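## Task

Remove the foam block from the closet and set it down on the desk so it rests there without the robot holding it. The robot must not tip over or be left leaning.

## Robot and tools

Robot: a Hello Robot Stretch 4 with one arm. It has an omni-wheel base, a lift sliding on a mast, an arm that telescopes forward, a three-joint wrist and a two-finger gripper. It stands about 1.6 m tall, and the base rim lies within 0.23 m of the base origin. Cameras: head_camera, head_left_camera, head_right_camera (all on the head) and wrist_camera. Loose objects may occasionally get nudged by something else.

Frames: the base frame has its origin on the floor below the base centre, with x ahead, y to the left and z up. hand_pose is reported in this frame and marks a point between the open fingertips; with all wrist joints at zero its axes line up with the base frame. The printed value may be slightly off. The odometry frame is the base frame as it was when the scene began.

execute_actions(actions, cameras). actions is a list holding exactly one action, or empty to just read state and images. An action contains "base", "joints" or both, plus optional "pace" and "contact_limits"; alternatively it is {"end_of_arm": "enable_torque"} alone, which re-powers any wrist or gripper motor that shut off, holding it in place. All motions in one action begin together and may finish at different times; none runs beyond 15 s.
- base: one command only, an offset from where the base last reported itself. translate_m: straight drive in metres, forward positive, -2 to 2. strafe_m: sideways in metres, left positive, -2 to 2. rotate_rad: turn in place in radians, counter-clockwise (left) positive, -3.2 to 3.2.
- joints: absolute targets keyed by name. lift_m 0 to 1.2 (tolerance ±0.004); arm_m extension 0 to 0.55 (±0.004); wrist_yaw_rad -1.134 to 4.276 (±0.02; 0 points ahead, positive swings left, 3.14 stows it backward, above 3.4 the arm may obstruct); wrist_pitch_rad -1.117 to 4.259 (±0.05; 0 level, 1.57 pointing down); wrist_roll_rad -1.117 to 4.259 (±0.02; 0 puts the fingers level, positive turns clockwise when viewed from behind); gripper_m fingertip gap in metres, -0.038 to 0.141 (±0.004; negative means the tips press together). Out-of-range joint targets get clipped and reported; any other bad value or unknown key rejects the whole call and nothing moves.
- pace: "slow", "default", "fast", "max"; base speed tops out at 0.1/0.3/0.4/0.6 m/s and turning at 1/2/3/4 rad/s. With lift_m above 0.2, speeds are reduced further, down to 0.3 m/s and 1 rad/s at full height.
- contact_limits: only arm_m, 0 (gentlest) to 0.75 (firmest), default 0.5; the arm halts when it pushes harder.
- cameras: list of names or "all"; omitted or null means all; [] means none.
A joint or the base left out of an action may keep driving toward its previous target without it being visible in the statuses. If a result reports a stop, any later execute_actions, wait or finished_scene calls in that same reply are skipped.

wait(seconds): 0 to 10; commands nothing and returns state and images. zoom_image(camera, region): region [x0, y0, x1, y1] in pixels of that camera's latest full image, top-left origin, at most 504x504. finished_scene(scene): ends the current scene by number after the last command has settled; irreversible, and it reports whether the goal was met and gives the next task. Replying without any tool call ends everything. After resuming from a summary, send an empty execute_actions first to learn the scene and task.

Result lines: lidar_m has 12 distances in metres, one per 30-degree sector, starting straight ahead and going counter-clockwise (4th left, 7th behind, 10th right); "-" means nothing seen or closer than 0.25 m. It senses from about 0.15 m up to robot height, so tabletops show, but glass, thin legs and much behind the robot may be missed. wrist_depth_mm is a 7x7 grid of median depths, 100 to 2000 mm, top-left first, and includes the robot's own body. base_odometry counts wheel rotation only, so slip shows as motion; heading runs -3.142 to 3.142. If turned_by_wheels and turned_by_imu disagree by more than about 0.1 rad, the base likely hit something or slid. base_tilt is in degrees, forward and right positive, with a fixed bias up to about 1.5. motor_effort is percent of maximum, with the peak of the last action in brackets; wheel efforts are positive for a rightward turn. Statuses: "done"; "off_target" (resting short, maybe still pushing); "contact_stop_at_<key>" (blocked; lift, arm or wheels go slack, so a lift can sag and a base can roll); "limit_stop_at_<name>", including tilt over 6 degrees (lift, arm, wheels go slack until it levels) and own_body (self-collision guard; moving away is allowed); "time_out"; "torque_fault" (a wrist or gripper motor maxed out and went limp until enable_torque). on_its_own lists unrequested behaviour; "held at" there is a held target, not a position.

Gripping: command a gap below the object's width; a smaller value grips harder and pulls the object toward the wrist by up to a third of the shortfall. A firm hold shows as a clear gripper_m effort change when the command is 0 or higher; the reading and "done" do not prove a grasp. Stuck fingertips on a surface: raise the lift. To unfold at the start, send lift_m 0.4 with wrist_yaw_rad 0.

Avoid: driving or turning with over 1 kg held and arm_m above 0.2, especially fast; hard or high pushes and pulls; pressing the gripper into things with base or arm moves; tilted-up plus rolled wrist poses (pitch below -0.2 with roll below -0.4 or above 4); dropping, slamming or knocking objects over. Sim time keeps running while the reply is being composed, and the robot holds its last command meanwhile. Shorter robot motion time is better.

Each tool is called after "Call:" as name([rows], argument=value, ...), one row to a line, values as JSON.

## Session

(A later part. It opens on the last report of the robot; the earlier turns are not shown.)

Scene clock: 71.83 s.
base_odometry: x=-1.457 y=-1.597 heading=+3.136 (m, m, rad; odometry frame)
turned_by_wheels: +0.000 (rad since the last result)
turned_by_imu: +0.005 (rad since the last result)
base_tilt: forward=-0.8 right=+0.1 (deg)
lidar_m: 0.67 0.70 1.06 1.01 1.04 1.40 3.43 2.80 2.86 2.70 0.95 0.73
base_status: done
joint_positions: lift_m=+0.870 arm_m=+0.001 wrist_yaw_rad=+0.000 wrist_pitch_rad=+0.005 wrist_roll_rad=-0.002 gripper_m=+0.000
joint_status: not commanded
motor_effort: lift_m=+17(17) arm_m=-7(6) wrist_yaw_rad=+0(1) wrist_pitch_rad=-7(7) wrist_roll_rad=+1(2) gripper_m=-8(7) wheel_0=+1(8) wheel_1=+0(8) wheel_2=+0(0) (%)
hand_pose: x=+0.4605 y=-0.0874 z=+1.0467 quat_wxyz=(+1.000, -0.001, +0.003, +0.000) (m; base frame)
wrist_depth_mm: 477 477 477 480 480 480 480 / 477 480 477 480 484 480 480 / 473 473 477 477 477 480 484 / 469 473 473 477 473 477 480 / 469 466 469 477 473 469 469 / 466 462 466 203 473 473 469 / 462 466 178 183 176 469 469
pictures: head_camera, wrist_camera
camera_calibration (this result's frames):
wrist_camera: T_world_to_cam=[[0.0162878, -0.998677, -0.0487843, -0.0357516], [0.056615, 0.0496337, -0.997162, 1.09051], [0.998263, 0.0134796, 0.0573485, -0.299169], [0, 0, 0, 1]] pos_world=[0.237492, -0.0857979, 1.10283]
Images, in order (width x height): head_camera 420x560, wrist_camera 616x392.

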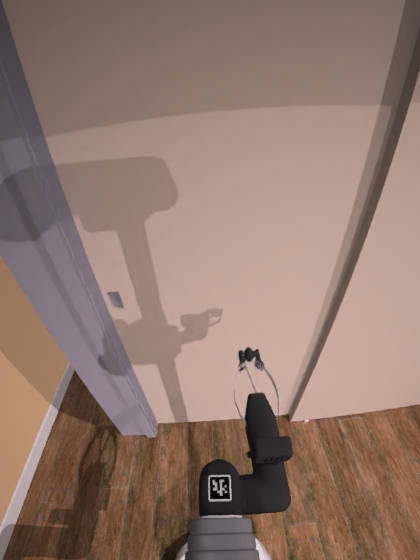

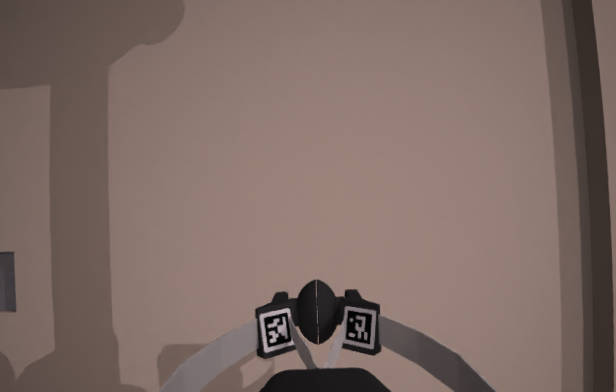

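Call:
execute_actions([
  {"base":{"strafe_m":0.44},"joints":{"arm_m":0.1}},
], cameras=["wrist_camera"])

Scene clock: 75.60 s.
base_odometry: x=-1.460 y=-2.037 heading=+3.136 (m, m, rad; odometry frame)
turned_by_wheels: +0.000 (rad since the last result)
turned_by_imu: +0.002 (rad since the last result)
base_tilt: forward=-0.8 right=+0.2 (deg)
lidar_m: 0.57 0.89 0.60 0.55 0.58 0.81 2.08 3.03 3.31 3.14 1.02 0.70
base_status: done
joint_positions: lift_m=+0.870 arm_m=+0.099 wrist_yaw_rad=+0.000 wrist_pitch_rad=+0.005 wrist_roll_rad=-0.002 gripper_m=+0.000
joint_status: all done
motor_effort: lift_m=+17(17) arm_m=+6(9) wrist_yaw_rad=+0(0) wrist_pitch_rad=-7(7) wrist_roll_rad=+2(1) gripper_m=-7(8) wheel_0=+1(10) wheel_1=+1(8) wheel_2=+0(0) (%)
hand_pose: x=+0.5583 y=-0.0874 z=+1.0467 quat_wxyz=(+1.000, -0.001, +0.003, +0.000) (m; base frame)
wrist_depth_mm: 303 303 301 370 368 370 370 / 301 303 301 368 366 366 368 / 597 300 300 362 366 366 364 / 585 298 298 364 359 364 364 / 580 297 296 359 364 362 364 / 296 296 296 204 359 359 359 / 294 296 178 183 176 357 362
pictures: wrist_camera
camera_calibration (this result's frames):
wrist_camera: T_world_to_cam=[[0.0163786, -0.998675, -0.0487842, -0.0373687], [0.0566105, 0.0496387, -0.997162, 1.08498], [0.998262, 0.0135704, 0.0573486, -0.396756], [0, 0, 0, 1]] pos_world=[0.335257, -0.0857919, 1.10283]
Images, in order (width x height): wrist_camera 616x392.

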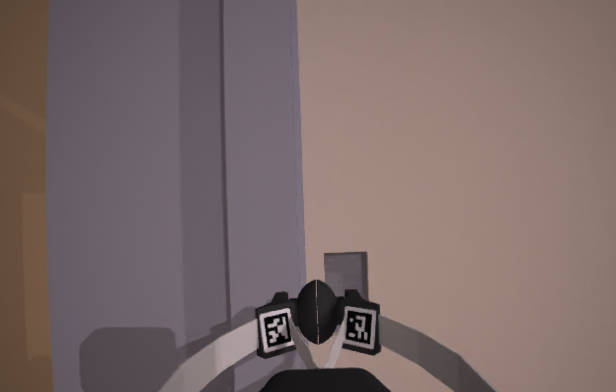

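Call:
execute_actions([
  {"base":{"strafe_m":-0.026},"joints":{"arm_m":0.14}},
], cameras=[])

Call:
execute_actions([
  {"joints":{"arm_m":0.3},"pace":"slow","contact_limits":{"arm_m":0.12}},
], cameras=["wrist_camera"])

Scene clock: 77.87 s.
base_odometry: x=-1.460 y=-2.011 heading=+3.136 (m, m, rad; odometry frame)
turned_by_wheels: +0.000 (rad since the last result)
turned_by_imu: +0.000 (rad since the last result)
base_tilt: forward=-0.8 right=+0.1 (deg)
lidar_m: 0.59 0.89 0.62 0.59 0.63 0.85 2.18 3.10 3.32 3.09 1.00 0.70
base_status: done
joint_positions: lift_m=+0.870 arm_m=+0.139 wrist_yaw_rad=+0.000 wrist_pitch_rad=+0.005 wrist_roll_rad=-0.002 gripper_m=+0.000
joint_status: all done
motor_effort: lift_m=+17(17) arm_m=+6(5) wrist_yaw_rad=+0(1) wrist_pitch_rad=-6(6) wrist_roll_rad=+1(2) gripper_m=-7(8) wheel_0=-2(9) wheel_1=+0(8) wheel_2=+0(1) (%)
hand_pose: x=+0.5983 y=-0.0874 z=+1.0467 quat_wxyz=(+1.000, -0.001, +0.003, +0.000) (m; base frame)
wrist_depth_mm: 263 264 250 329 330 329 327 / 262 262 249 327 327 327 329 / 260 262 248 327 324 327 327 / 260 260 247 324 325 325 325 / 257 259 245 322 322 322 322 / 256 256 244 203 324 320 322 / 255 256 179 183 176 320 320
pictures: none
No camera images: the call's "cameras" was empty. Leave "cameras" out to get every camera's image.

Scene clock: 79.97 s.
base_odometry: x=-1.459 y=-2.011 heading=+3.135 (m, m, rad; odometry frame)
turned_by_wheels: -0.001 (rad since the last result)
turned_by_imu: +0.005 (rad since the last result)
base_tilt: forward=-0.9 right=+0.1 (deg)
lidar_m: 0.59 0.91 0.62 0.58 0.62 0.86 2.23 3.10 3.29 3.09 1.00 0.72
base_status: not commanded
joint_positions: lift_m=+0.870 arm_m=+0.237 wrist_yaw_rad=-0.007 wrist_pitch_rad=+0.004 wrist_roll_rad=-0.002 gripper_m=+0.000
joint_status: arm_m contact_stop (moved +0.098 of +0.161)
on_its_own: arm_m is slack since a contact_stop (your +0.300 is given up); wrist_yaw_rad is at rest, and its effort (+20) is outside its rest range (-13 to +13)
motor_effort: lift_m=+17(17) arm_m=+0(20) wrist_yaw_rad=+20(31) wrist_pitch_rad=-2(11) wrist_roll_rad=+1(1) gripper_m=-7(8) wheel_0=-2(3) wheel_1=+0(5) wheel_2=-6(11) (%)
contact_limits: arm_m 0.12
hand_pose: x=+0.6958 y=-0.0893 z=+1.0472 quat_wxyz=(+1.000, -0.001, +0.002, -0.003) (m; base frame)
wrist_depth_mm: 167 153 168 232 233 235 235 / 166 153 167 231 232 234 234 / 165 152 165 230 232 232 234 / 164 150 162 230 230 230 232 / 163 150 158 229 229 229 229 / 162 149 153 202 228 228 229 / 161 149 149 179 181 228 228
pictures: wrist_camera
camera_calibration (this result's frames):
wrist_camera: T_world_to_cam=[[0.00980488, -0.998762, -0.0487593, -0.0369753], [0.058414, 0.0492504, -0.997077, 1.07634], [0.998244, 0.00692799, 0.0588246, -0.536142], [0, 0, 0, 1]] pos_world=[0.47269, -0.0862251, 1.10292]
Images, in order (width x height): wrist_camera 616x392.

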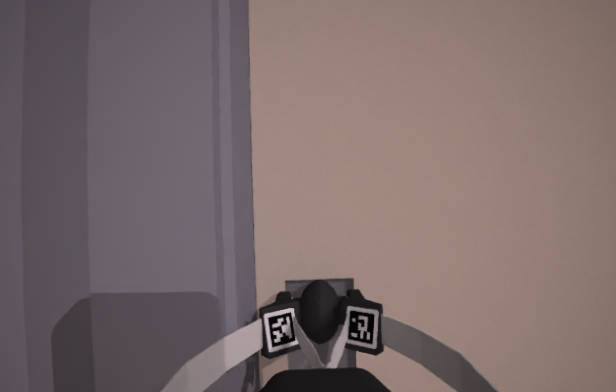

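Call:
execute_actions([
  {"base":{"strafe_m":-0.5},"joints":{"arm_m":0.24},"pace":"slow"},
], cameras=["wrist_camera","head_camera","head_right_camera"])

Scene clock: 87.00 s.
base_odometry: x=-1.457 y=-1.511 heading=+3.135 (m, m, rad; odometry frame)
turned_by_wheels: +0.000 (rad since the last result)
turned_by_imu: +0.005 (rad since the last result)
base_tilt: forward=-0.9 right=+0.1 (deg)
lidar_m: 0.66 0.74 0.85 1.08 1.13 1.52 3.43 2.82 2.78 2.59 0.94 0.72
base_status: done
joint_positions: lift_m=+0.870 arm_m=+0.239 wrist_yaw_rad=+0.000 wrist_pitch_rad=+0.005 wrist_roll_rad=-0.002 gripper_m=+0.000
joint_status: all done
motor_effort: lift_m=+17(17) arm_m=+6(15) wrist_yaw_rad=+1(37) wrist_pitch_rad=-7(6) wrist_roll_rad=+2(2) gripper_m=-7(14) wheel_0=+3(17) wheel_1=-1(6) wheel_2=+1(5) (%)
hand_pose: x=+0.6983 y=-0.0873 z=+1.0468 quat_wxyz=(+1.000, -0.001, +0.003, +0.000) (m; base frame)
wrist_depth_mm: 904 917 240 241 241 241 241 / 591 569 239 239 240 240 241 / 820 904 239 239 239 239 239 / 878 891 239 238 237 236 237 / 788 854 237 236 236 236 237 / 831 904 241 203 236 236 236 / 866 904 178 183 176 234 234
pictures: head_camera, head_right_camera, wrist_camera
camera_calibration (this result's frames):
wrist_camera: T_world_to_cam=[[0.0166293, -0.998671, -0.0487792, -0.0397705], [0.0568355, 0.0496512, -0.997148, 1.07694], [0.998245, 0.0138095, 0.0575857, -0.536803], [0, 0, 0, 1]] pos_world=[0.475313, -0.0857762, 1.10284]
Images, in order (width x height): head_camera 420x560, head_right_camera 420x672, wrist_camera 616x392.

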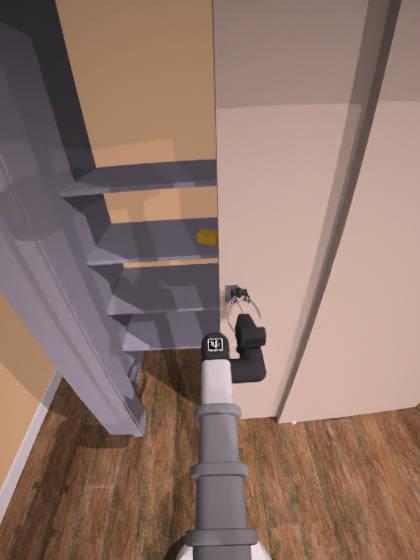

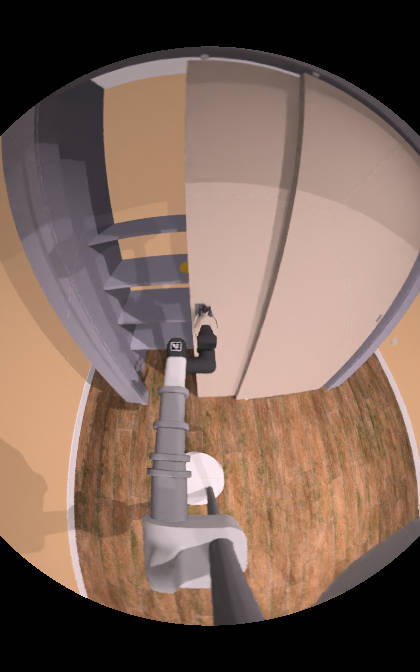

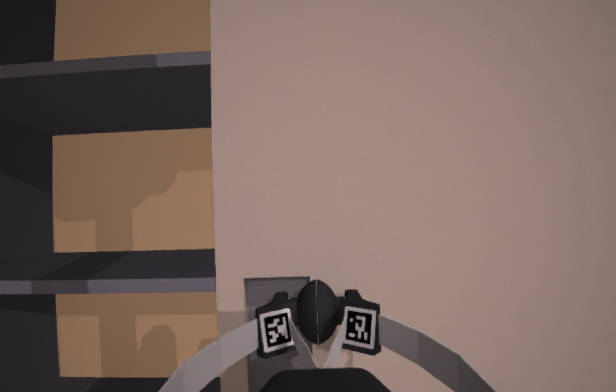

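Call:
execute_actions([
  {"joints":{"arm_m":0.17}},
], cameras=[])

Call:
execute_actions([
  {"base":{"strafe_m":0.12}},
], cameras=[])

Call:
execute_actions([
  {"joints":{"arm_m":0.3}},
], cameras=["wrist_camera"])

Call:
execute_actions([
  {"base":{"strafe_m":-0.25},"joints":{"arm_m":0.3},"pace":"slow"},
], cameras=["wrist_camera","head_camera"])

Scene clock: 91.00 s.
base_odometry: x=-1.457 y=-1.511 heading=+3.135 (m, m, rad; odometry frame)
turned_by_wheels: +0.000 (rad since the last result)
turned_by_imu: +0.001 (rad since the last result)
base_tilt: forward=-0.8 right=+0.0 (deg)
lidar_m: 0.67 0.75 0.88 1.08 1.11 1.55 3.43 2.82 2.79 2.61 0.94 0.71
base_status: not commanded
joint_positions: lift_m=+0.870 arm_m=+0.171 wrist_yaw_rad=+0.000 wrist_pitch_rad=+0.005 wrist_roll_rad=-0.002 gripper_m=+0.000
joint_status: all done
motor_effort: lift_m=+17(17) arm_m=-6(5) wrist_yaw_rad=-1(1) wrist_pitch_rad=-7(7) wrist_roll_rad=+0(1) gripper_m=-6(9) wheel_0=+2(3) wheel_1=-1(1) wheel_2=+1(1) (%)
hand_pose: x=+0.6305 y=-0.0874 z=+1.0468 quat_wxyz=(+1.000, -0.001, +0.003, +0.000) (m; base frame)
wrist_depth_mm: 904 976 976 309 309 306 307 / 661 691 585 309 309 309 309 / 809 976 891 306 307 307 306 / 866 976 976 304 304 304 306 / 798 854 640 303 304 304 301 / 878 960 946 203 303 303 300 / 878 946 178 183 176 301 300
pictures: none
No camera images: the call's "cameras" was empty. Leave "cameras" out to get every camera's image.

Scene clock: 92.57 s.
base_odometry: x=-1.457 y=-1.631 heading=+3.136 (m, m, rad; odometry frame)
turned_by_wheels: +0.000 (rad since the last result)
turned_by_imu: +0.001 (rad since the last result)
base_tilt: forward=-0.9 right=+0.1 (deg)
lidar_m: 0.68 0.68 1.03 0.96 1.02 1.38 3.43 2.81 2.90 2.69 0.94 0.72
base_status: done
joint_positions: lift_m=+0.870 arm_m=+0.171 wrist_yaw_rad=+0.000 wrist_pitch_rad=+0.005 wrist_roll_rad=-0.002 gripper_m=+0.000
joint_status: not commanded
motor_effort: lift_m=+17(17) arm_m=-6(7) wrist_yaw_rad=+0(1) wrist_pitch_rad=-6(5) wrist_roll_rad=+1(2) gripper_m=-12(8) wheel_0=+1(6) wheel_1=+1(10) wheel_2=+0(1) (%)
hand_pose: x=+0.6305 y=-0.0874 z=+1.0468 quat_wxyz=(+1.000, -0.001, +0.003, +0.000) (m; base frame)
wrist_depth_mm: 723 960 991 991 309 307 309 / 647 676 647 668 307 307 304 / 707 931 976 960 306 306 306 / 707 946 976 976 303 303 304 / 668 878 809 640 312 303 303 / 707 960 960 203 301 301 300 / 699 960 178 183 176 300 298
pictures: none
No camera images: the call's "cameras" was empty. Leave "cameras" out to get every camera's image.

Scene clock: 94.00 s.
base_odometry: x=-1.457 y=-1.631 heading=+3.136 (m, m, rad; odometry frame)
turned_by_wheels: +0.000 (rad since the last result)
turned_by_imu: +0.000 (rad since the last result)
base_tilt: forward=-0.8 right=+0.1 (deg)
lidar_m: 0.69 0.66 1.03 0.95 0.98 1.34 3.43 2.84 2.91 2.73 0.96 0.71
base_status: not commanded
joint_positions: lift_m=+0.870 arm_m=+0.299 wrist_yaw_rad=+0.000 wrist_pitch_rad=+0.005 wrist_roll_rad=-0.002 gripper_m=+0.000
joint_status: all done
motor_effort: lift_m=+17(17) arm_m=+6(7) wrist_yaw_rad=+0(0) wrist_pitch_rad=-5(6) wrist_roll_rad=+2(2) gripper_m=-5(6) wheel_0=+1(1) wheel_1=+1(2) wheel_2=+0(0) (%)
hand_pose: x=+0.7583 y=-0.0874 z=+1.0468 quat_wxyz=(+1.000, -0.001, +0.003, +0.000) (m; base frame)
wrist_depth_mm: 683 661 469 480 445 177 177 / 549 564 591 615 564 177 176 / 715 842 854 854 854 175 176 / 715 842 854 842 842 175 175 / 676 854 809 535 508 175 173 / 640 842 442 203 206 173 184 / 699 820 179 182 176 183 -
pictures: wrist_camera
camera_calibration (this result's frames):
wrist_camera: T_world_to_cam=[[0.0164335, -0.998674, -0.0487795, -0.0406746], [0.056826, 0.0496401, -0.997149, 1.07354], [0.998249, 0.0136147, 0.0575664, -0.596602], [0, 0, 0, 1]] pos_world=[0.535221, -0.0857889, 1.10284]
Images, in order (width x height): wrist_camera 616x392.

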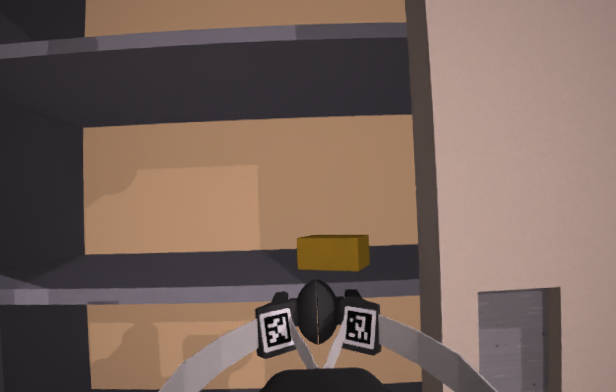

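Scene clock: 97.63 s.
base_odometry: x=-1.456 y=-1.382 heading=+3.136 (m, m, rad; odometry frame)
turned_by_wheels: +0.000 (rad since the last result)
turned_by_imu: +0.002 (rad since the last result)
base_tilt: forward=-0.8 right=+0.1 (deg)
lidar_m: 0.70 0.81 0.86 1.20 1.26 1.71 3.41 2.80 2.61 2.46 0.97 0.66
base_status: done
joint_positions: lift_m=+0.870 arm_m=+0.299 wrist_yaw_rad=+0.001 wrist_pitch_rad=+0.005 wrist_roll_rad=-0.002 gripper_m=+0.000
joint_status: all done
motor_effort: lift_m=+17(17) arm_m=+6(7) wrist_yaw_rad=-2(32) wrist_pitch_rad=-6(5) wrist_roll_rad=+1(1) gripper_m=-6(10) wheel_0=+1(19) wheel_1=-3(7) wheel_2=+0(3) (%)
hand_pose: x=+0.7584 y=-0.0873 z=+1.0468 quat_wxyz=(+1.000, -0.001, +0.003, +0.000) (m; base frame)
wrist_depth_mm: 842 661 866 480 184 184 184 / 544 564 597 603 184 183 185 / 854 854 854 854 183 183 183 / 854 842 854 854 182 182 182 / 831 661 627 759 181 181 181 / 842 842 445 203 181 182 181 / 831 831 178 181 175 181 180
pictures: head_camera, wrist_camera
camera_calibration (this result's frames):
wrist_camera: T_world_to_cam=[[0.0168887, -0.998667, -0.0487795, -0.0408895], [0.0568033, 0.049666, -0.997149, 1.07355], [0.998243, 0.0140697, 0.0575664, -0.596659], [0, 0, 0, 1]] pos_world=[0.53532, -0.0857591, 1.10284]
Images, in order (width x height): head_camera 420x560, wrist_camera 616x392.

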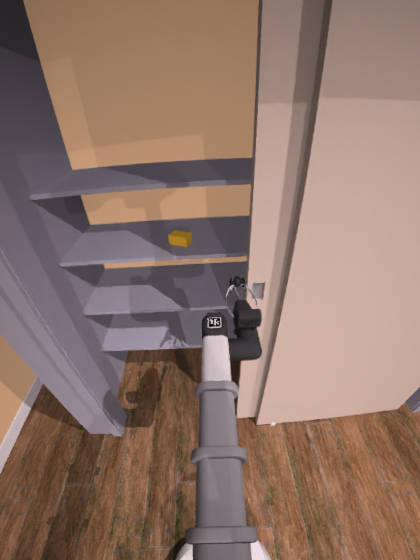

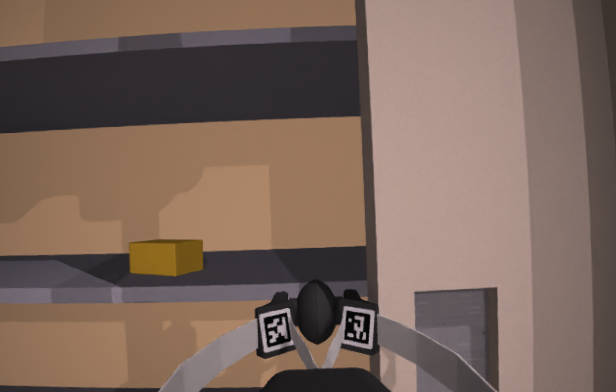

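Call:
execute_actions([
  {"base":{"strafe_m":0.22},"joints":{"gripper_m":0.14,"lift_m":0.875}},
], cameras=[])

Call:
execute_actions([
  {"joints":{"arm_m":0.5}},
], cameras=["wrist_camera"])

Scene clock: 101.90 s.
base_odometry: x=-1.457 y=-1.602 heading=+3.136 (m, m, rad; odometry frame)
turned_by_wheels: +0.000 (rad since the last result)
turned_by_imu: +0.002 (rad since the last result)
base_tilt: forward=-0.8 right=+0.1 (deg)
lidar_m: 0.94 0.67 1.04 0.99 1.06 1.38 3.42 2.80 2.88 2.69 0.95 0.77
base_status: done
joint_positions: lift_m=+0.875 arm_m=+0.299 wrist_yaw_rad=+0.000 wrist_pitch_rad=+0.005 wrist_roll_rad=-0.002 gripper_m=+0.140
joint_status: all done
motor_effort: lift_m=+20(20) arm_m=+6(6) wrist_yaw_rad=+0(2) wrist_pitch_rad=-7(8) wrist_roll_rad=+1(1) gripper_m=-1(9) wheel_0=+0(10) wheel_1=+1(10) wheel_2=+0(0) (%)
hand_pose: x=+0.7583 y=-0.0874 z=+1.0516 quat_wxyz=(+1.000, -0.001, +0.003, +0.000) (m; base frame)
wrist_depth_mm: 741 854 842 854 473 462 477 / 539 559 574 603 609 615 615 / 732 842 842 842 842 842 842 / 759 854 842 842 831 831 842 / 707 831 831 535 750 683 634 / 484 436 462 831 436 209 831 / 741 831 842 155 831 820 831
pictures: none
No camera images: the call's "cameras" was empty. Leave "cameras" out to get every camera's image.

Scene clock: 103.60 s.
base_odometry: x=-1.457 y=-1.602 heading=+3.136 (m, m, rad; odometry frame)
turned_by_wheels: +0.000 (rad since the last result)
turned_by_imu: +0.000 (rad since the last result)
base_tilt: forward=-0.9 right=+0.1 (deg)
lidar_m: 0.95 0.68 1.06 0.99 1.02 1.44 3.44 2.81 2.86 2.72 0.94 0.76
base_status: not commanded
joint_positions: lift_m=+0.875 arm_m=+0.499 wrist_yaw_rad=+0.000 wrist_pitch_rad=+0.005 wrist_roll_rad=-0.002 gripper_m=+0.140
joint_status: all done
motor_effort: lift_m=+20(19) arm_m=+6(8) wrist_yaw_rad=+0(1) wrist_pitch_rad=-6(8) wrist_roll_rad=+1(1) gripper_m=-1(4) wheel_0=+0(1) wheel_1=+2(1) wheel_2=+0(0) (%)
hand_pose: x=+0.9583 y=-0.0874 z=+1.0516 quat_wxyz=(+1.000, -0.001, +0.003, +0.000) (m; base frame)
wrist_depth_mm: 387 397 402 404 415 430 430 / 544 554 574 591 603 615 615 / 647 647 654 654 647 647 647 / 647 647 640 640 654 647 647 / 634 634 634 640 640 647 634 / 364 322 342 315 332 208 304 / 239 239 239 155 239 239 239
pictures: wrist_camera
camera_calibration (this result's frames):
wrist_camera: T_world_to_cam=[[0.0164605, -0.998674, -0.0487803, -0.0437446], [0.0567751, 0.0496418, -0.997152, 1.067], [0.998251, 0.0136441, 0.0575169, -0.796489], [0, 0, 0, 1]] pos_world=[0.735237, -0.085787, 1.10764]
Images, in order (width x height): wrist_camera 616x392.

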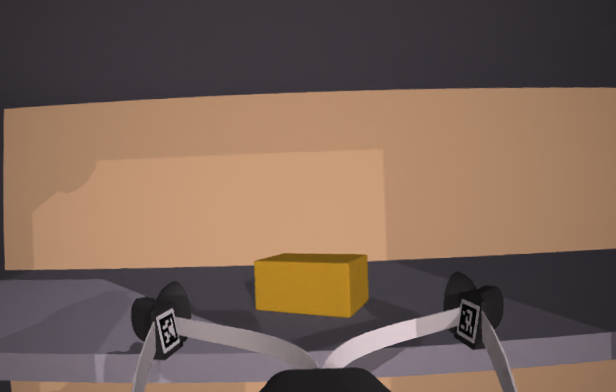

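Call:
execute_actions([
  {"base":{"translate_m":0.075},"joints":{"lift_m":0.868,"arm_m":0.548},"pace":"slow"},
], cameras=["wrist_camera"])

Call:
execute_actions([
  {"joints":{"gripper_m":0.03}},
], cameras=["wrist_camera"])

Call:
execute_actions([
  {"joints":{"lift_m":0.9},"pace":"slow"},
], cameras=["wrist_camera"])

Scene clock: 108.07 s.
base_odometry: x=-1.532 y=-1.601 heading=+3.136 (m, m, rad; odometry frame)
turned_by_wheels: +0.000 (rad since the last result)
turned_by_imu: +0.001 (rad since the last result)
base_tilt: forward=-0.8 right=+0.1 (deg)
lidar_m: 0.87 0.63 0.79 1.00 1.04 1.41 3.50 2.93 2.88 2.68 0.81 0.70
base_status: done
joint_positions: lift_m=+0.868 arm_m=+0.546 wrist_yaw_rad=+0.000 wrist_pitch_rad=+0.005 wrist_roll_rad=-0.002 gripper_m=+0.140
joint_status: all done
motor_effort: lift_m=+15(22) arm_m=+6(6) wrist_yaw_rad=-1(1) wrist_pitch_rad=-6(8) wrist_roll_rad=+1(1) gripper_m=-4(3) wheel_0=+2(4) wheel_1=+3(4) wheel_2=-2(7) (%)
hand_pose: x=+1.0058 y=-0.0874 z=+1.0449 quat_wxyz=(+1.000, -0.001, +0.003, +0.000) (m; base frame)
wrist_depth_mm: 399 413 413 424 424 445 442 / 535 530 530 530 530 525 530 / 530 535 530 525 530 525 530 / 525 525 525 521 525 525 525 / 521 521 521 521 521 521 517 / 336 298 216 202 218 208 285 / 214 203 205 155 190 189 198
pictures: wrist_camera
camera_calibration (this result's frames):
wrist_camera: T_world_to_cam=[[0.0164478, -0.998674, -0.0487805, -0.0448423], [0.0567758, 0.0496412, -0.997152, 1.05767], [0.998251, 0.0136314, 0.057517, -0.843576], [0, 0, 0, 1]] pos_world=[0.782788, -0.0857879, 1.10099]
Images, in order (width x height): wrist_camera 616x392.

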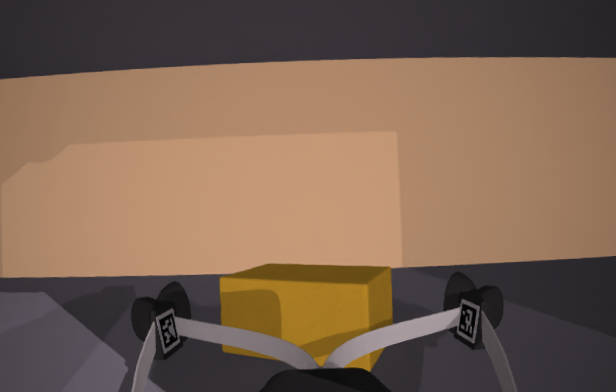

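Scene clock: 110.17 s.
base_odometry: x=-1.532 y=-1.601 heading=+3.136 (m, m, rad; odometry frame)
turned_by_wheels: +0.000 (rad since the last result)
turned_by_imu: +0.001 (rad since the last result)
base_tilt: forward=-0.6 right=+0.0 (deg)
lidar_m: 0.86 0.62 0.74 0.99 1.06 1.40 3.53 2.92 2.86 2.70 0.83 0.69
base_status: not commanded
joint_positions: lift_m=+0.868 arm_m=+0.546 wrist_yaw_rad=+0.000 wrist_pitch_rad=+0.005 wrist_roll_rad=-0.002 gripper_m=+0.031
joint_status: all done
motor_effort: lift_m=+15(15) arm_m=+6(6) wrist_yaw_rad=+1(0) wrist_pitch_rad=-5(6) wrist_roll_rad=+1(2) gripper_m=-29(33) wheel_0=+2(2) wheel_1=+3(3) wheel_2=-2(2) (%)
hand_pose: x=+1.0058 y=-0.0874 z=+1.0449 quat_wxyz=(+1.000, -0.001, +0.003, +0.000) (m; base frame)
wrist_depth_mm: 399 413 415 421 427 445 442 / 530 530 530 530 530 530 530 / 530 525 530 530 525 530 530 / 525 521 530 525 525 525 521 / 525 525 530 521 525 517 525 / 334 334 202 191 186 289 283 / 215 168 191 189 181 173 198
pictures: wrist_camera
camera_calibration (this result's frames):
wrist_camera: T_world_to_cam=[[0.0164511, -0.998674, -0.0487803, -0.0448449], [0.0567755, 0.0496412, -0.997152, 1.05767], [0.998251, 0.0136347, 0.0575168, -0.843576], [0, 0, 0, 1]] pos_world=[0.782789, -0.0857876, 1.10099]
Images, in order (width x height): wrist_camera 616x392.

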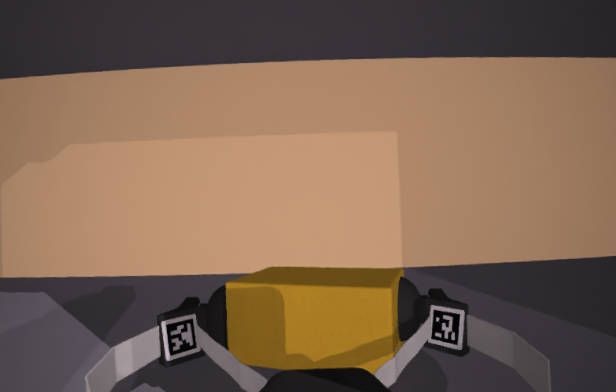

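Scene clock: 111.27 s.
base_odometry: x=-1.532 y=-1.601 heading=+3.136 (m, m, rad; odometry frame)
turned_by_wheels: +0.000 (rad since the last result)
turned_by_imu: +0.000 (rad since the last result)
base_tilt: forward=-0.9 right=+0.2 (deg)
lidar_m: 0.87 0.62 0.75 1.01 1.02 1.42 3.51 2.93 2.88 2.70 0.86 0.69
base_status: not commanded
joint_positions: lift_m=+0.900 arm_m=+0.546 wrist_yaw_rad=+0.000 wrist_pitch_rad=+0.005 wrist_roll_rad=-0.002 gripper_m=+0.031
joint_status: all done
motor_effort: lift_m=+20(22) arm_m=+6(6) wrist_yaw_rad=-1(1) wrist_pitch_rad=-7(7) wrist_roll_rad=+1(1) gripper_m=-32(33) wheel_0=+2(2) wheel_1=+3(3) wheel_2=-2(3) (%)
hand_pose: x=+1.0058 y=-0.0874 z=+1.0765 quat_wxyz=(+1.000, -0.001, +0.003, +0.000) (m; base frame)
wrist_depth_mm: 338 349 351 357 364 375 375 / 473 484 508 530 525 530 521 / 530 530 530 525 530 525 530 / 525 525 521 521 521 521 530 / 525 521 521 521 521 521 521 / 459 459 201 191 186 394 387 / 294 168 200 189 180 172 272
pictures: wrist_camera
camera_calibration (this result's frames):
wrist_camera: T_world_to_cam=[[0.0164399, -0.998674, -0.0487843, -0.0432906], [0.0565432, 0.0496414, -0.997165, 1.08937], [0.998265, 0.0136349, 0.0572844, -0.845155], [0, 0, 0, 1]] pos_world=[0.782804, -0.0857876, 1.13259]
Images, in order (width x height): wrist_camera 616x392.

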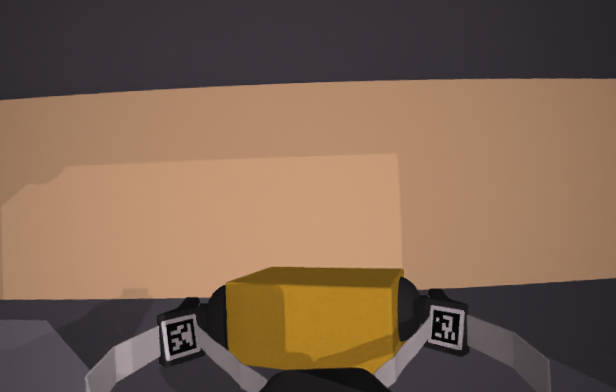

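Call:
execute_actions([
  {"joints":{"arm_m":0.0,"gripper_m":0.03,"lift_m":0.9}},
], cameras=["head_camera"])

Call:
execute_actions([
  {"base":{"translate_m":-1.0}},
], cameras=[])

Call:
execute_actions([
  {"base":{"rotate_rad":-3.136},"joints":{"lift_m":1.0}},
], cameras=["head_camera","head_left_camera"])

Scene clock: 119.63 s.
base_odometry: x=-1.532 y=-1.601 heading=+3.136 (m, m, rad; odometry frame)
turned_by_wheels: +0.000 (rad since the last result)
turned_by_imu: +0.002 (rad since the last result)
base_tilt: forward=-0.8 right=+0.1 (deg)
lidar_m: 0.86 0.62 0.77 1.02 1.02 1.41 3.51 2.90 2.85 2.68 0.83 0.69
base_status: not commanded
joint_positions: lift_m=+0.900 arm_m=+0.001 wrist_yaw_rad=+0.000 wrist_pitch_rad=+0.006 wrist_roll_rad=-0.002 gripper_m=+0.031
joint_status: all done
motor_effort: lift_m=+20(18) arm_m=-6(8) wrist_yaw_rad=+1(0) wrist_pitch_rad=-9(8) wrist_roll_rad=+1(1) gripper_m=-30(29) wheel_0=+2(2) wheel_1=+3(3) wheel_2=-2(2) (%)
hand_pose: x=+0.4605 y=-0.0874 z=+1.0763 quat_wxyz=(+1.000, -0.001, +0.003, +0.000) (m; base frame)
wrist_depth_mm: 778 1078 1078 1042 1078 1060 404 / 778 1060 1060 1060 1042 1078 402 / 699 842 878 931 976 1008 399 / 750 1060 1060 1060 1042 1060 399 / 732 960 1060 1025 946 878 399 / 707 960 201 191 186 1042 402 / 732 168 200 189 181 172 392
pictures: head_camera
Images, in order (width x height): head_camera 420x560.

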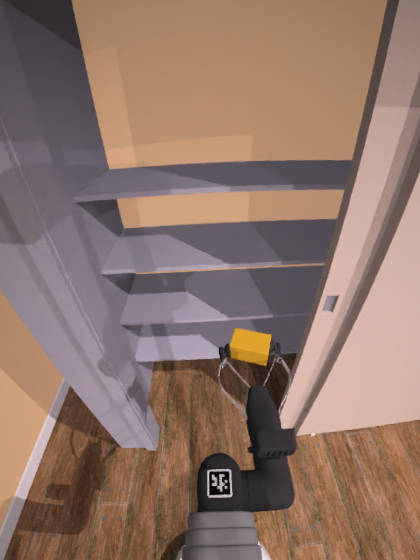

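Scene clock: 124.47 s.
base_odometry: x=-0.532 y=-1.607 heading=+3.136 (m, m, rad; odometry frame)
turned_by_wheels: +0.000 (rad since the last result)
turned_by_imu: +0.003 (rad since the last result)
base_tilt: forward=-0.8 right=+0.1 (deg)
lidar_m: 1.55 1.43 1.03 0.98 1.00 1.36 2.42 1.99 2.38 2.77 2.24 1.64
base_status: done
joint_positions: lift_m=+0.900 arm_m=+0.001 wrist_yaw_rad=+0.000 wrist_pitch_rad=+0.006 wrist_roll_rad=-0.002 gripper_m=+0.031
joint_status: not commanded
motor_effort: lift_m=+20(20) arm_m=-6(6) wrist_yaw_rad=+1(1) wrist_pitch_rad=-8(9) wrist_roll_rad=+1(2) gripper_m=-35(28) wheel_0=-2(6) wheel_1=-2(4) wheel_2=+0(13) (%)
hand_pose: x=+0.4605 y=-0.0874 z=+1.0763 quat_wxyz=(+1.000, -0.001, +0.003, +0.000) (m; base frame)
wrist_depth_mm: 1618 1808 - - 1397 1336 1336 / 1661 1921 - - 1397 1308 1366 / 1499 1863 - - 1397 1308 1336 / 1537 1863 1808 - 1366 1308 1366 / 1537 1863 1808 - 1336 1336 1336 / 1537 1808 202 191 186 1336 1308 / 1576 168 200 189 180 172 1308
pictures: none
No camera images: the call's "cameras" was empty. Leave "cameras" out to get every camera's image.

Scene clock: 127.40 s.
base_odometry: x=-0.532 y=-1.607 heading=+0.000 (m, m, rad; odometry frame)
turned_by_wheels: -3.136 (rad since the last result)
turned_by_imu: -3.147 (rad since the last result)
base_tilt: forward=-0.8 right=+0.1 (deg)
lidar_m: 2.43 1.97 2.28 2.72 2.25 1.65 1.57 1.48 1.03 0.97 1.01 1.40
base_status: done
joint_positions: lift_m=+1.000 arm_m=+0.001 wrist_yaw_rad=+0.000 wrist_pitch_rad=+0.006 wrist_roll_rad=-0.002 gripper_m=+0.031
joint_status: all done
motor_effort: lift_m=+20(20) arm_m=-7(7) wrist_yaw_rad=+0(0) wrist_pitch_rad=-9(8) wrist_roll_rad=+0(1) gripper_m=-31(34) wheel_0=+2(4) wheel_1=+0(7) wheel_2=+0(9) (%)
hand_pose: x=+0.4605 y=-0.0875 z=+1.1763 quat_wxyz=(+1.000, -0.001, +0.003, +0.000) (m; base frame)
wrist_depth_mm: - - - - - 1808 1308 / - - - - - 1921 1336 / - - - - - 1921 1336 / - - - - - - 1308 / - - - - - - 1366 / - - 202 191 186 1708 1366 / - 168 200 187 180 173 1281
pictures: head_camera, head_left_camera
Images, in order (width x height): head_camera 420x560, head_left_camera 420x672.

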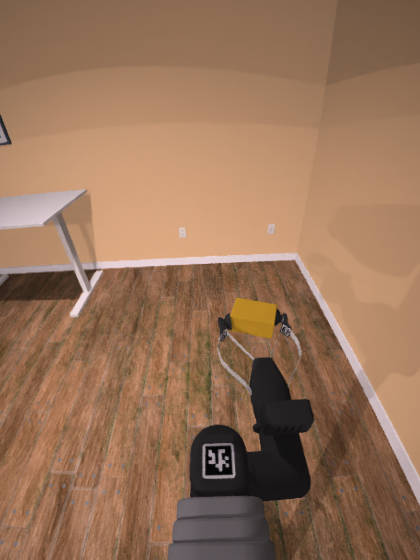

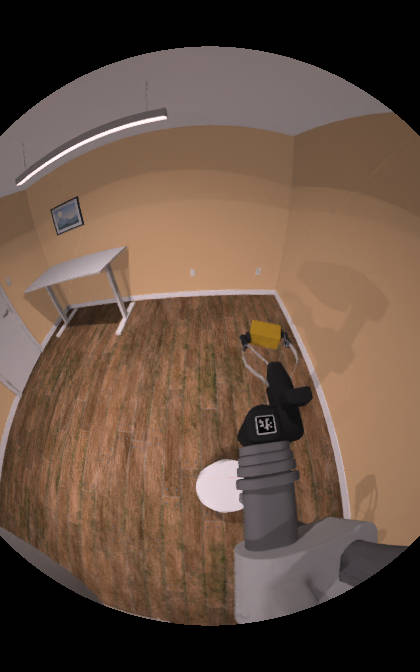

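Call:
execute_actions([
  {"base":{"strafe_m":1.9}},
], cameras=[])

Call:
execute_actions([
  {"base":{"translate_m":0.6}},
], cameras=["head_camera"])

Scene clock: 135.97 s.
base_odometry: x=-0.532 y=+0.293 heading=+0.000 (m, m, rad; odometry frame)
turned_by_wheels: +0.000 (rad since the last result)
turned_by_imu: +0.006 (rad since the last result)
base_tilt: forward=-0.9 right=+0.1 (deg)
lidar_m: 1.58 1.18 0.86 0.82 0.85 1.13 1.58 1.68 2.74 2.90 3.01 1.64
base_status: done
joint_positions: lift_m=+1.000 arm_m=+0.001 wrist_yaw_rad=+0.000 wrist_pitch_rad=+0.006 wrist_roll_rad=-0.002 gripper_m=+0.031
joint_status: not commanded
motor_effort: lift_m=+20(20) arm_m=-6(6) wrist_yaw_rad=+1(1) wrist_pitch_rad=-8(9) wrist_roll_rad=+1(1) gripper_m=-28(33) wheel_0=+0(9) wheel_1=+0(8) wheel_2=+0(1) (%)
hand_pose: x=+0.4605 y=-0.0874 z=+1.1763 quat_wxyz=(+1.000, -0.001, +0.003, +0.000) (m; base frame)
wrist_depth_mm: 1336 - - - - - - / 1336 - - - - - - / 1308 1921 - - - - - / 1308 1921 - - - - - / 1281 1756 - - - - - / 1308 1537 202 191 186 - - / 1281 167 200 189 181 172 -
pictures: none
No camera images: the call's "cameras" was empty. Leave "cameras" out to get every camera's image.

Scene clock: 139.43 s.
base_odometry: x=+0.068 y=+0.293 heading=+0.000 (m, m, rad; odometry frame)
turned_by_wheels: +0.000 (rad since the last result)
turned_by_imu: -0.001 (rad since the last result)
base_tilt: forward=-0.8 right=+0.1 (deg)
lidar_m: 0.99 1.02 0.85 0.81 0.85 1.21 2.19 2.28 3.04 2.90 2.63 1.02
base_status: done
joint_positions: lift_m=+1.000 arm_m=+0.001 wrist_yaw_rad=+0.000 wrist_pitch_rad=+0.006 wrist_roll_rad=-0.002 gripper_m=+0.031
joint_status: not commanded
motor_effort: lift_m=+20(20) arm_m=-6(6) wrist_yaw_rad=+0(0) wrist_pitch_rad=-9(9) wrist_roll_rad=+1(1) gripper_m=-30(28) wheel_0=+1(4) wheel_1=+2(4) wheel_2=-1(11) (%)
hand_pose: x=+0.4605 y=-0.0874 z=+1.1763 quat_wxyz=(+1.000, -0.001, +0.003, +0.000) (m; base frame)
wrist_depth_mm: 1366 1576 1576 1618 1576 1618 1537 / 1336 1576 1576 1576 1537 1576 1537 / 1308 1576 1537 1576 1576 1537 1537 / 1366 1576 1576 1499 1576 1537 1537 / 1308 1576 1537 1537 1537 1537 1576 / 1118 1098 202 192 185 960 946 / 960 168 201 189 181 172 1537
pictures: head_camera
Images, in order (width x height): head_camera 420x560.

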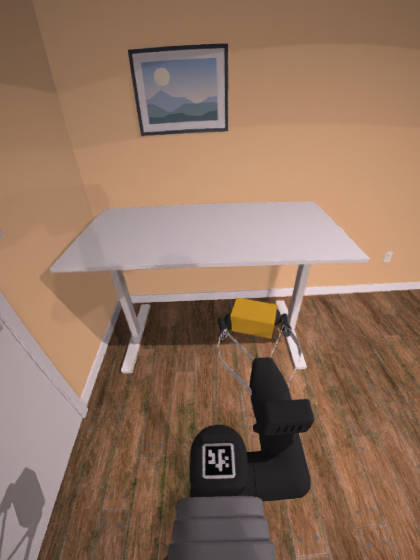

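Call:
execute_actions([
  {"base":{"translate_m":0.4},"joints":{"arm_m":0.4,"lift_m":0.9}},
], cameras=["head_camera"])

Scene clock: 143.40 s.
base_odometry: x=+0.468 y=+0.293 heading=+0.000 (m, m, rad; odometry frame)
turned_by_wheels: +0.000 (rad since the last result)
turned_by_imu: +0.000 (rad since the last result)
base_tilt: forward=-0.8 right=+0.1 (deg)
lidar_m: 0.59 0.61 0.83 0.80 0.87 1.21 2.61 2.71 3.00 2.89 0.89 0.62
base_status: done
joint_positions: lift_m=+0.900 arm_m=+0.399 wrist_yaw_rad=+0.000 wrist_pitch_rad=+0.006 wrist_roll_rad=-0.002 gripper_m=+0.031
joint_status: all done
motor_effort: lift_m=+16(19) arm_m=+6(7) wrist_yaw_rad=-1(2) wrist_pitch_rad=-9(10) wrist_roll_rad=+2(1) gripper_m=-31(30) wheel_0=+0(4) wheel_1=+2(7) wheel_2=+0(11) (%)
hand_pose: x=+0.8583 y=-0.0874 z=+1.0767 quat_wxyz=(+1.000, -0.001, +0.003, +0.000) (m; base frame)
wrist_depth_mm: 820 788 788 788 809 798 798 / 820 798 809 809 798 798 798 / 809 798 798 809 809 788 788 / 798 788 798 788 788 788 778 / 798 798 798 798 788 798 778 / 723 715 202 191 185 621 609 / 462 168 200 189 180 173 413
pictures: head_camera
Images, in order (width x height): head_camera 420x560.

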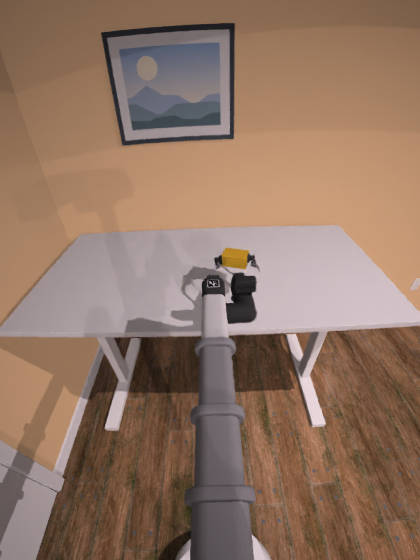

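Call:
execute_actions([
  {"joints":{"lift_m":0.72},"pace":"slow"},
], cameras=["head_camera","wrist_camera"])

Scene clock: 146.83 s.
base_odometry: x=+0.468 y=+0.293 heading=+0.000 (m, m, rad; odometry frame)
turned_by_wheels: -0.001 (rad since the last result)
turned_by_imu: +0.003 (rad since the last result)
base_tilt: forward=-0.9 right=+0.0 (deg)
lidar_m: 0.61 0.62 0.82 0.79 0.85 1.20 2.60 2.69 3.00 2.86 0.86 0.62
base_status: not commanded
joint_positions: lift_m=+0.816 arm_m=+0.400 wrist_yaw_rad=+0.000 wrist_pitch_rad=-0.002 wrist_roll_rad=-0.001 gripper_m=+0.031
joint_status: lift_m contact_stop (moved -0.085 of -0.180)
on_its_own: lift_m is slack since a contact_stop (your +0.720 is given up)
motor_effort: lift_m=+11(17) arm_m=+3(6) wrist_yaw_rad=-1(16) wrist_pitch_rad=+13(68) wrist_roll_rad=-2(9) gripper_m=-31(33) wheel_0=-2(2) wheel_1=-1(2) wheel_2=-3(3) (%)
hand_pose: x=+0.8589 y=-0.0873 z=+0.9945 quat_wxyz=(+1.000, -0.001, -0.001, +0.000) (m; base frame)
wrist_depth_mm: 820 798 788 798 809 798 820 / 820 820 820 809 809 788 798 / 798 809 798 809 798 798 798 / 798 798 798 798 798 788 788 / 798 788 798 798 788 788 768 / 442 439 202 191 186 379 375 / 278 168 200 189 180 172 256
pictures: head_camera, wrist_camera
camera_calibration (this result's frames):
wrist_camera: T_world_to_cam=[[0.0169884, -0.998617, -0.049745, -0.0443349], [0.0640919, 0.0507375, -0.996653, 1.00903], [0.997799, 0.0137432, 0.0648653, -0.700964], [0, 0, 0, 1]] pos_world=[0.635504, -0.0858359, 1.04892]
Images, in order (width x height): head_camera 420x560, wrist_camera 616x392.

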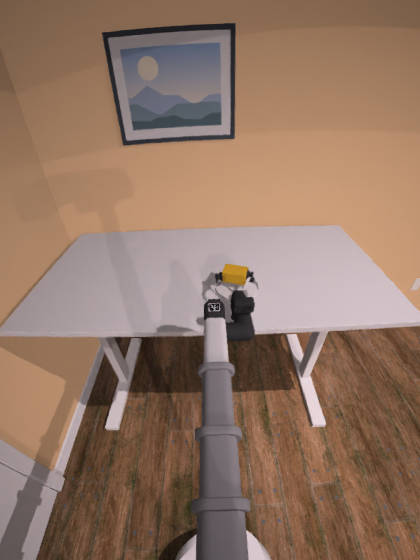

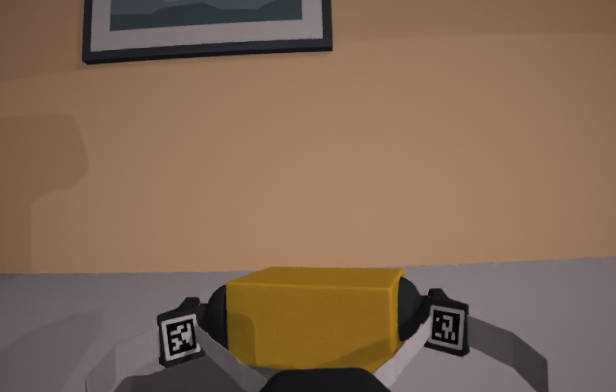

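Call:
execute_actions([
  {"joints":{"lift_m":0.822,"gripper_m":0.135},"pace":"slow"},
], cameras=["wrist_camera"])

Call:
execute_actions([
  {"joints":{"lift_m":0.84,"arm_m":0.0}},
], cameras=["head_camera"])

Scene clock: 152.43 s.
base_odometry: x=+0.468 y=+0.293 heading=+0.000 (m, m, rad; odometry frame)
turned_by_wheels: +0.000 (rad since the last result)
turned_by_imu: +0.002 (rad since the last result)
base_tilt: forward=-0.7 right=+0.2 (deg)
lidar_m: 0.60 0.62 0.81 0.80 0.86 1.21 2.61 2.71 3.02 2.89 0.88 0.62
base_status: not commanded
joint_positions: lift_m=+0.822 arm_m=+0.400 wrist_yaw_rad=+0.000 wrist_pitch_rad=+0.004 wrist_roll_rad=-0.002 gripper_m=+0.135
joint_status: all done
motor_effort: lift_m=+19(21) arm_m=+3(3) wrist_yaw_rad=-1(0) wrist_pitch_rad=-4(4) wrist_roll_rad=+1(2) gripper_m=-4(33) wheel_0=-2(2) wheel_1=-1(1) wheel_2=-3(3) (%)
hand_pose: x=+0.8589 y=-0.0874 z=+0.9989 quat_wxyz=(+1.000, -0.001, +0.002, +0.000) (m; base frame)
wrist_depth_mm: 809 798 778 798 809 798 798 / 820 798 809 798 798 788 798 / 798 820 798 788 798 798 788 / 788 809 798 798 788 788 788 / 798 798 788 788 778 788 778 / 415 373 368 228 252 211 355 / 268 258 238 157 224 235 240
pictures: wrist_camera
camera_calibration (this result's frames):
wrist_camera: T_world_to_cam=[[0.0165702, -0.998675, -0.0487284, -0.0448089], [0.0576283, 0.049608, -0.997105, 1.01926], [0.998201, 0.0137141, 0.0583739, -0.695098], [0, 0, 0, 1]] pos_world=[0.635851, -0.0857805, 1.05471]
Images, in order (width x height): wrist_camera 616x392.

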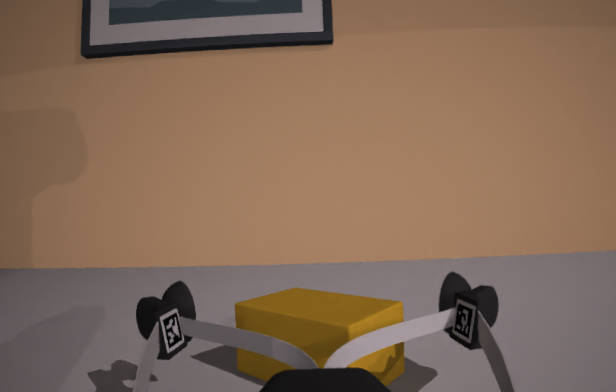

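Scene clock: 154.73 s.
base_odometry: x=+0.468 y=+0.293 heading=+0.000 (m, m, rad; odometry frame)
turned_by_wheels: +0.000 (rad since the last result)
turned_by_imu: +0.001 (rad since the last result)
base_tilt: forward=-0.7 right=+0.0 (deg)
lidar_m: 0.58 0.64 0.82 0.78 0.84 1.22 2.60 2.71 3.02 2.87 0.89 0.62
base_status: not commanded
joint_positions: lift_m=+0.840 arm_m=+0.001 wrist_yaw_rad=+0.000 wrist_pitch_rad=+0.005 wrist_roll_rad=-0.002 gripper_m=+0.135
joint_status: all done
motor_effort: lift_m=+20(24) arm_m=-6(8) wrist_yaw_rad=+0(1) wrist_pitch_rad=-8(7) wrist_roll_rad=+2(1) gripper_m=+2(3) wheel_0=-2(2) wheel_1=-1(1) wheel_2=-3(3) (%)
hand_pose: x=+0.4605 y=-0.0874 z=+1.0165 quat_wxyz=(+1.000, -0.001, +0.003, +0.000) (m; base frame)
wrist_depth_mm: 1205 1205 1182 1205 1182 1182 1160 / 1229 1229 1182 1182 1182 1160 1182 / 1182 1182 1205 1182 1205 1160 1182 / 1182 1160 1160 1160 1160 1182 1138 / 1182 1182 1182 1098 1025 931 854 / 496 439 433 469 455 212 418 / 768 384 1182 156 373 1160 707
pictures: head_camera
Images, in order (width x height): head_camera 420x560.

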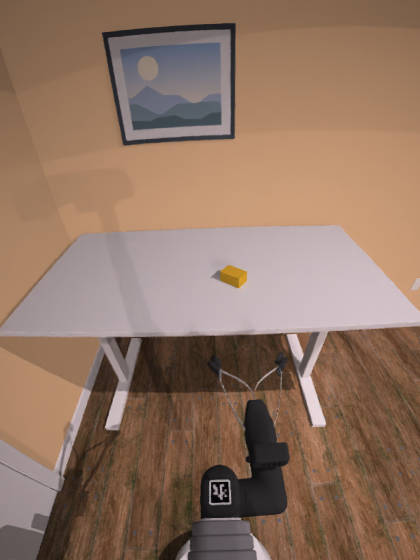

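Call:
finished_scene(scene=2)

The scene is finished: the task was done.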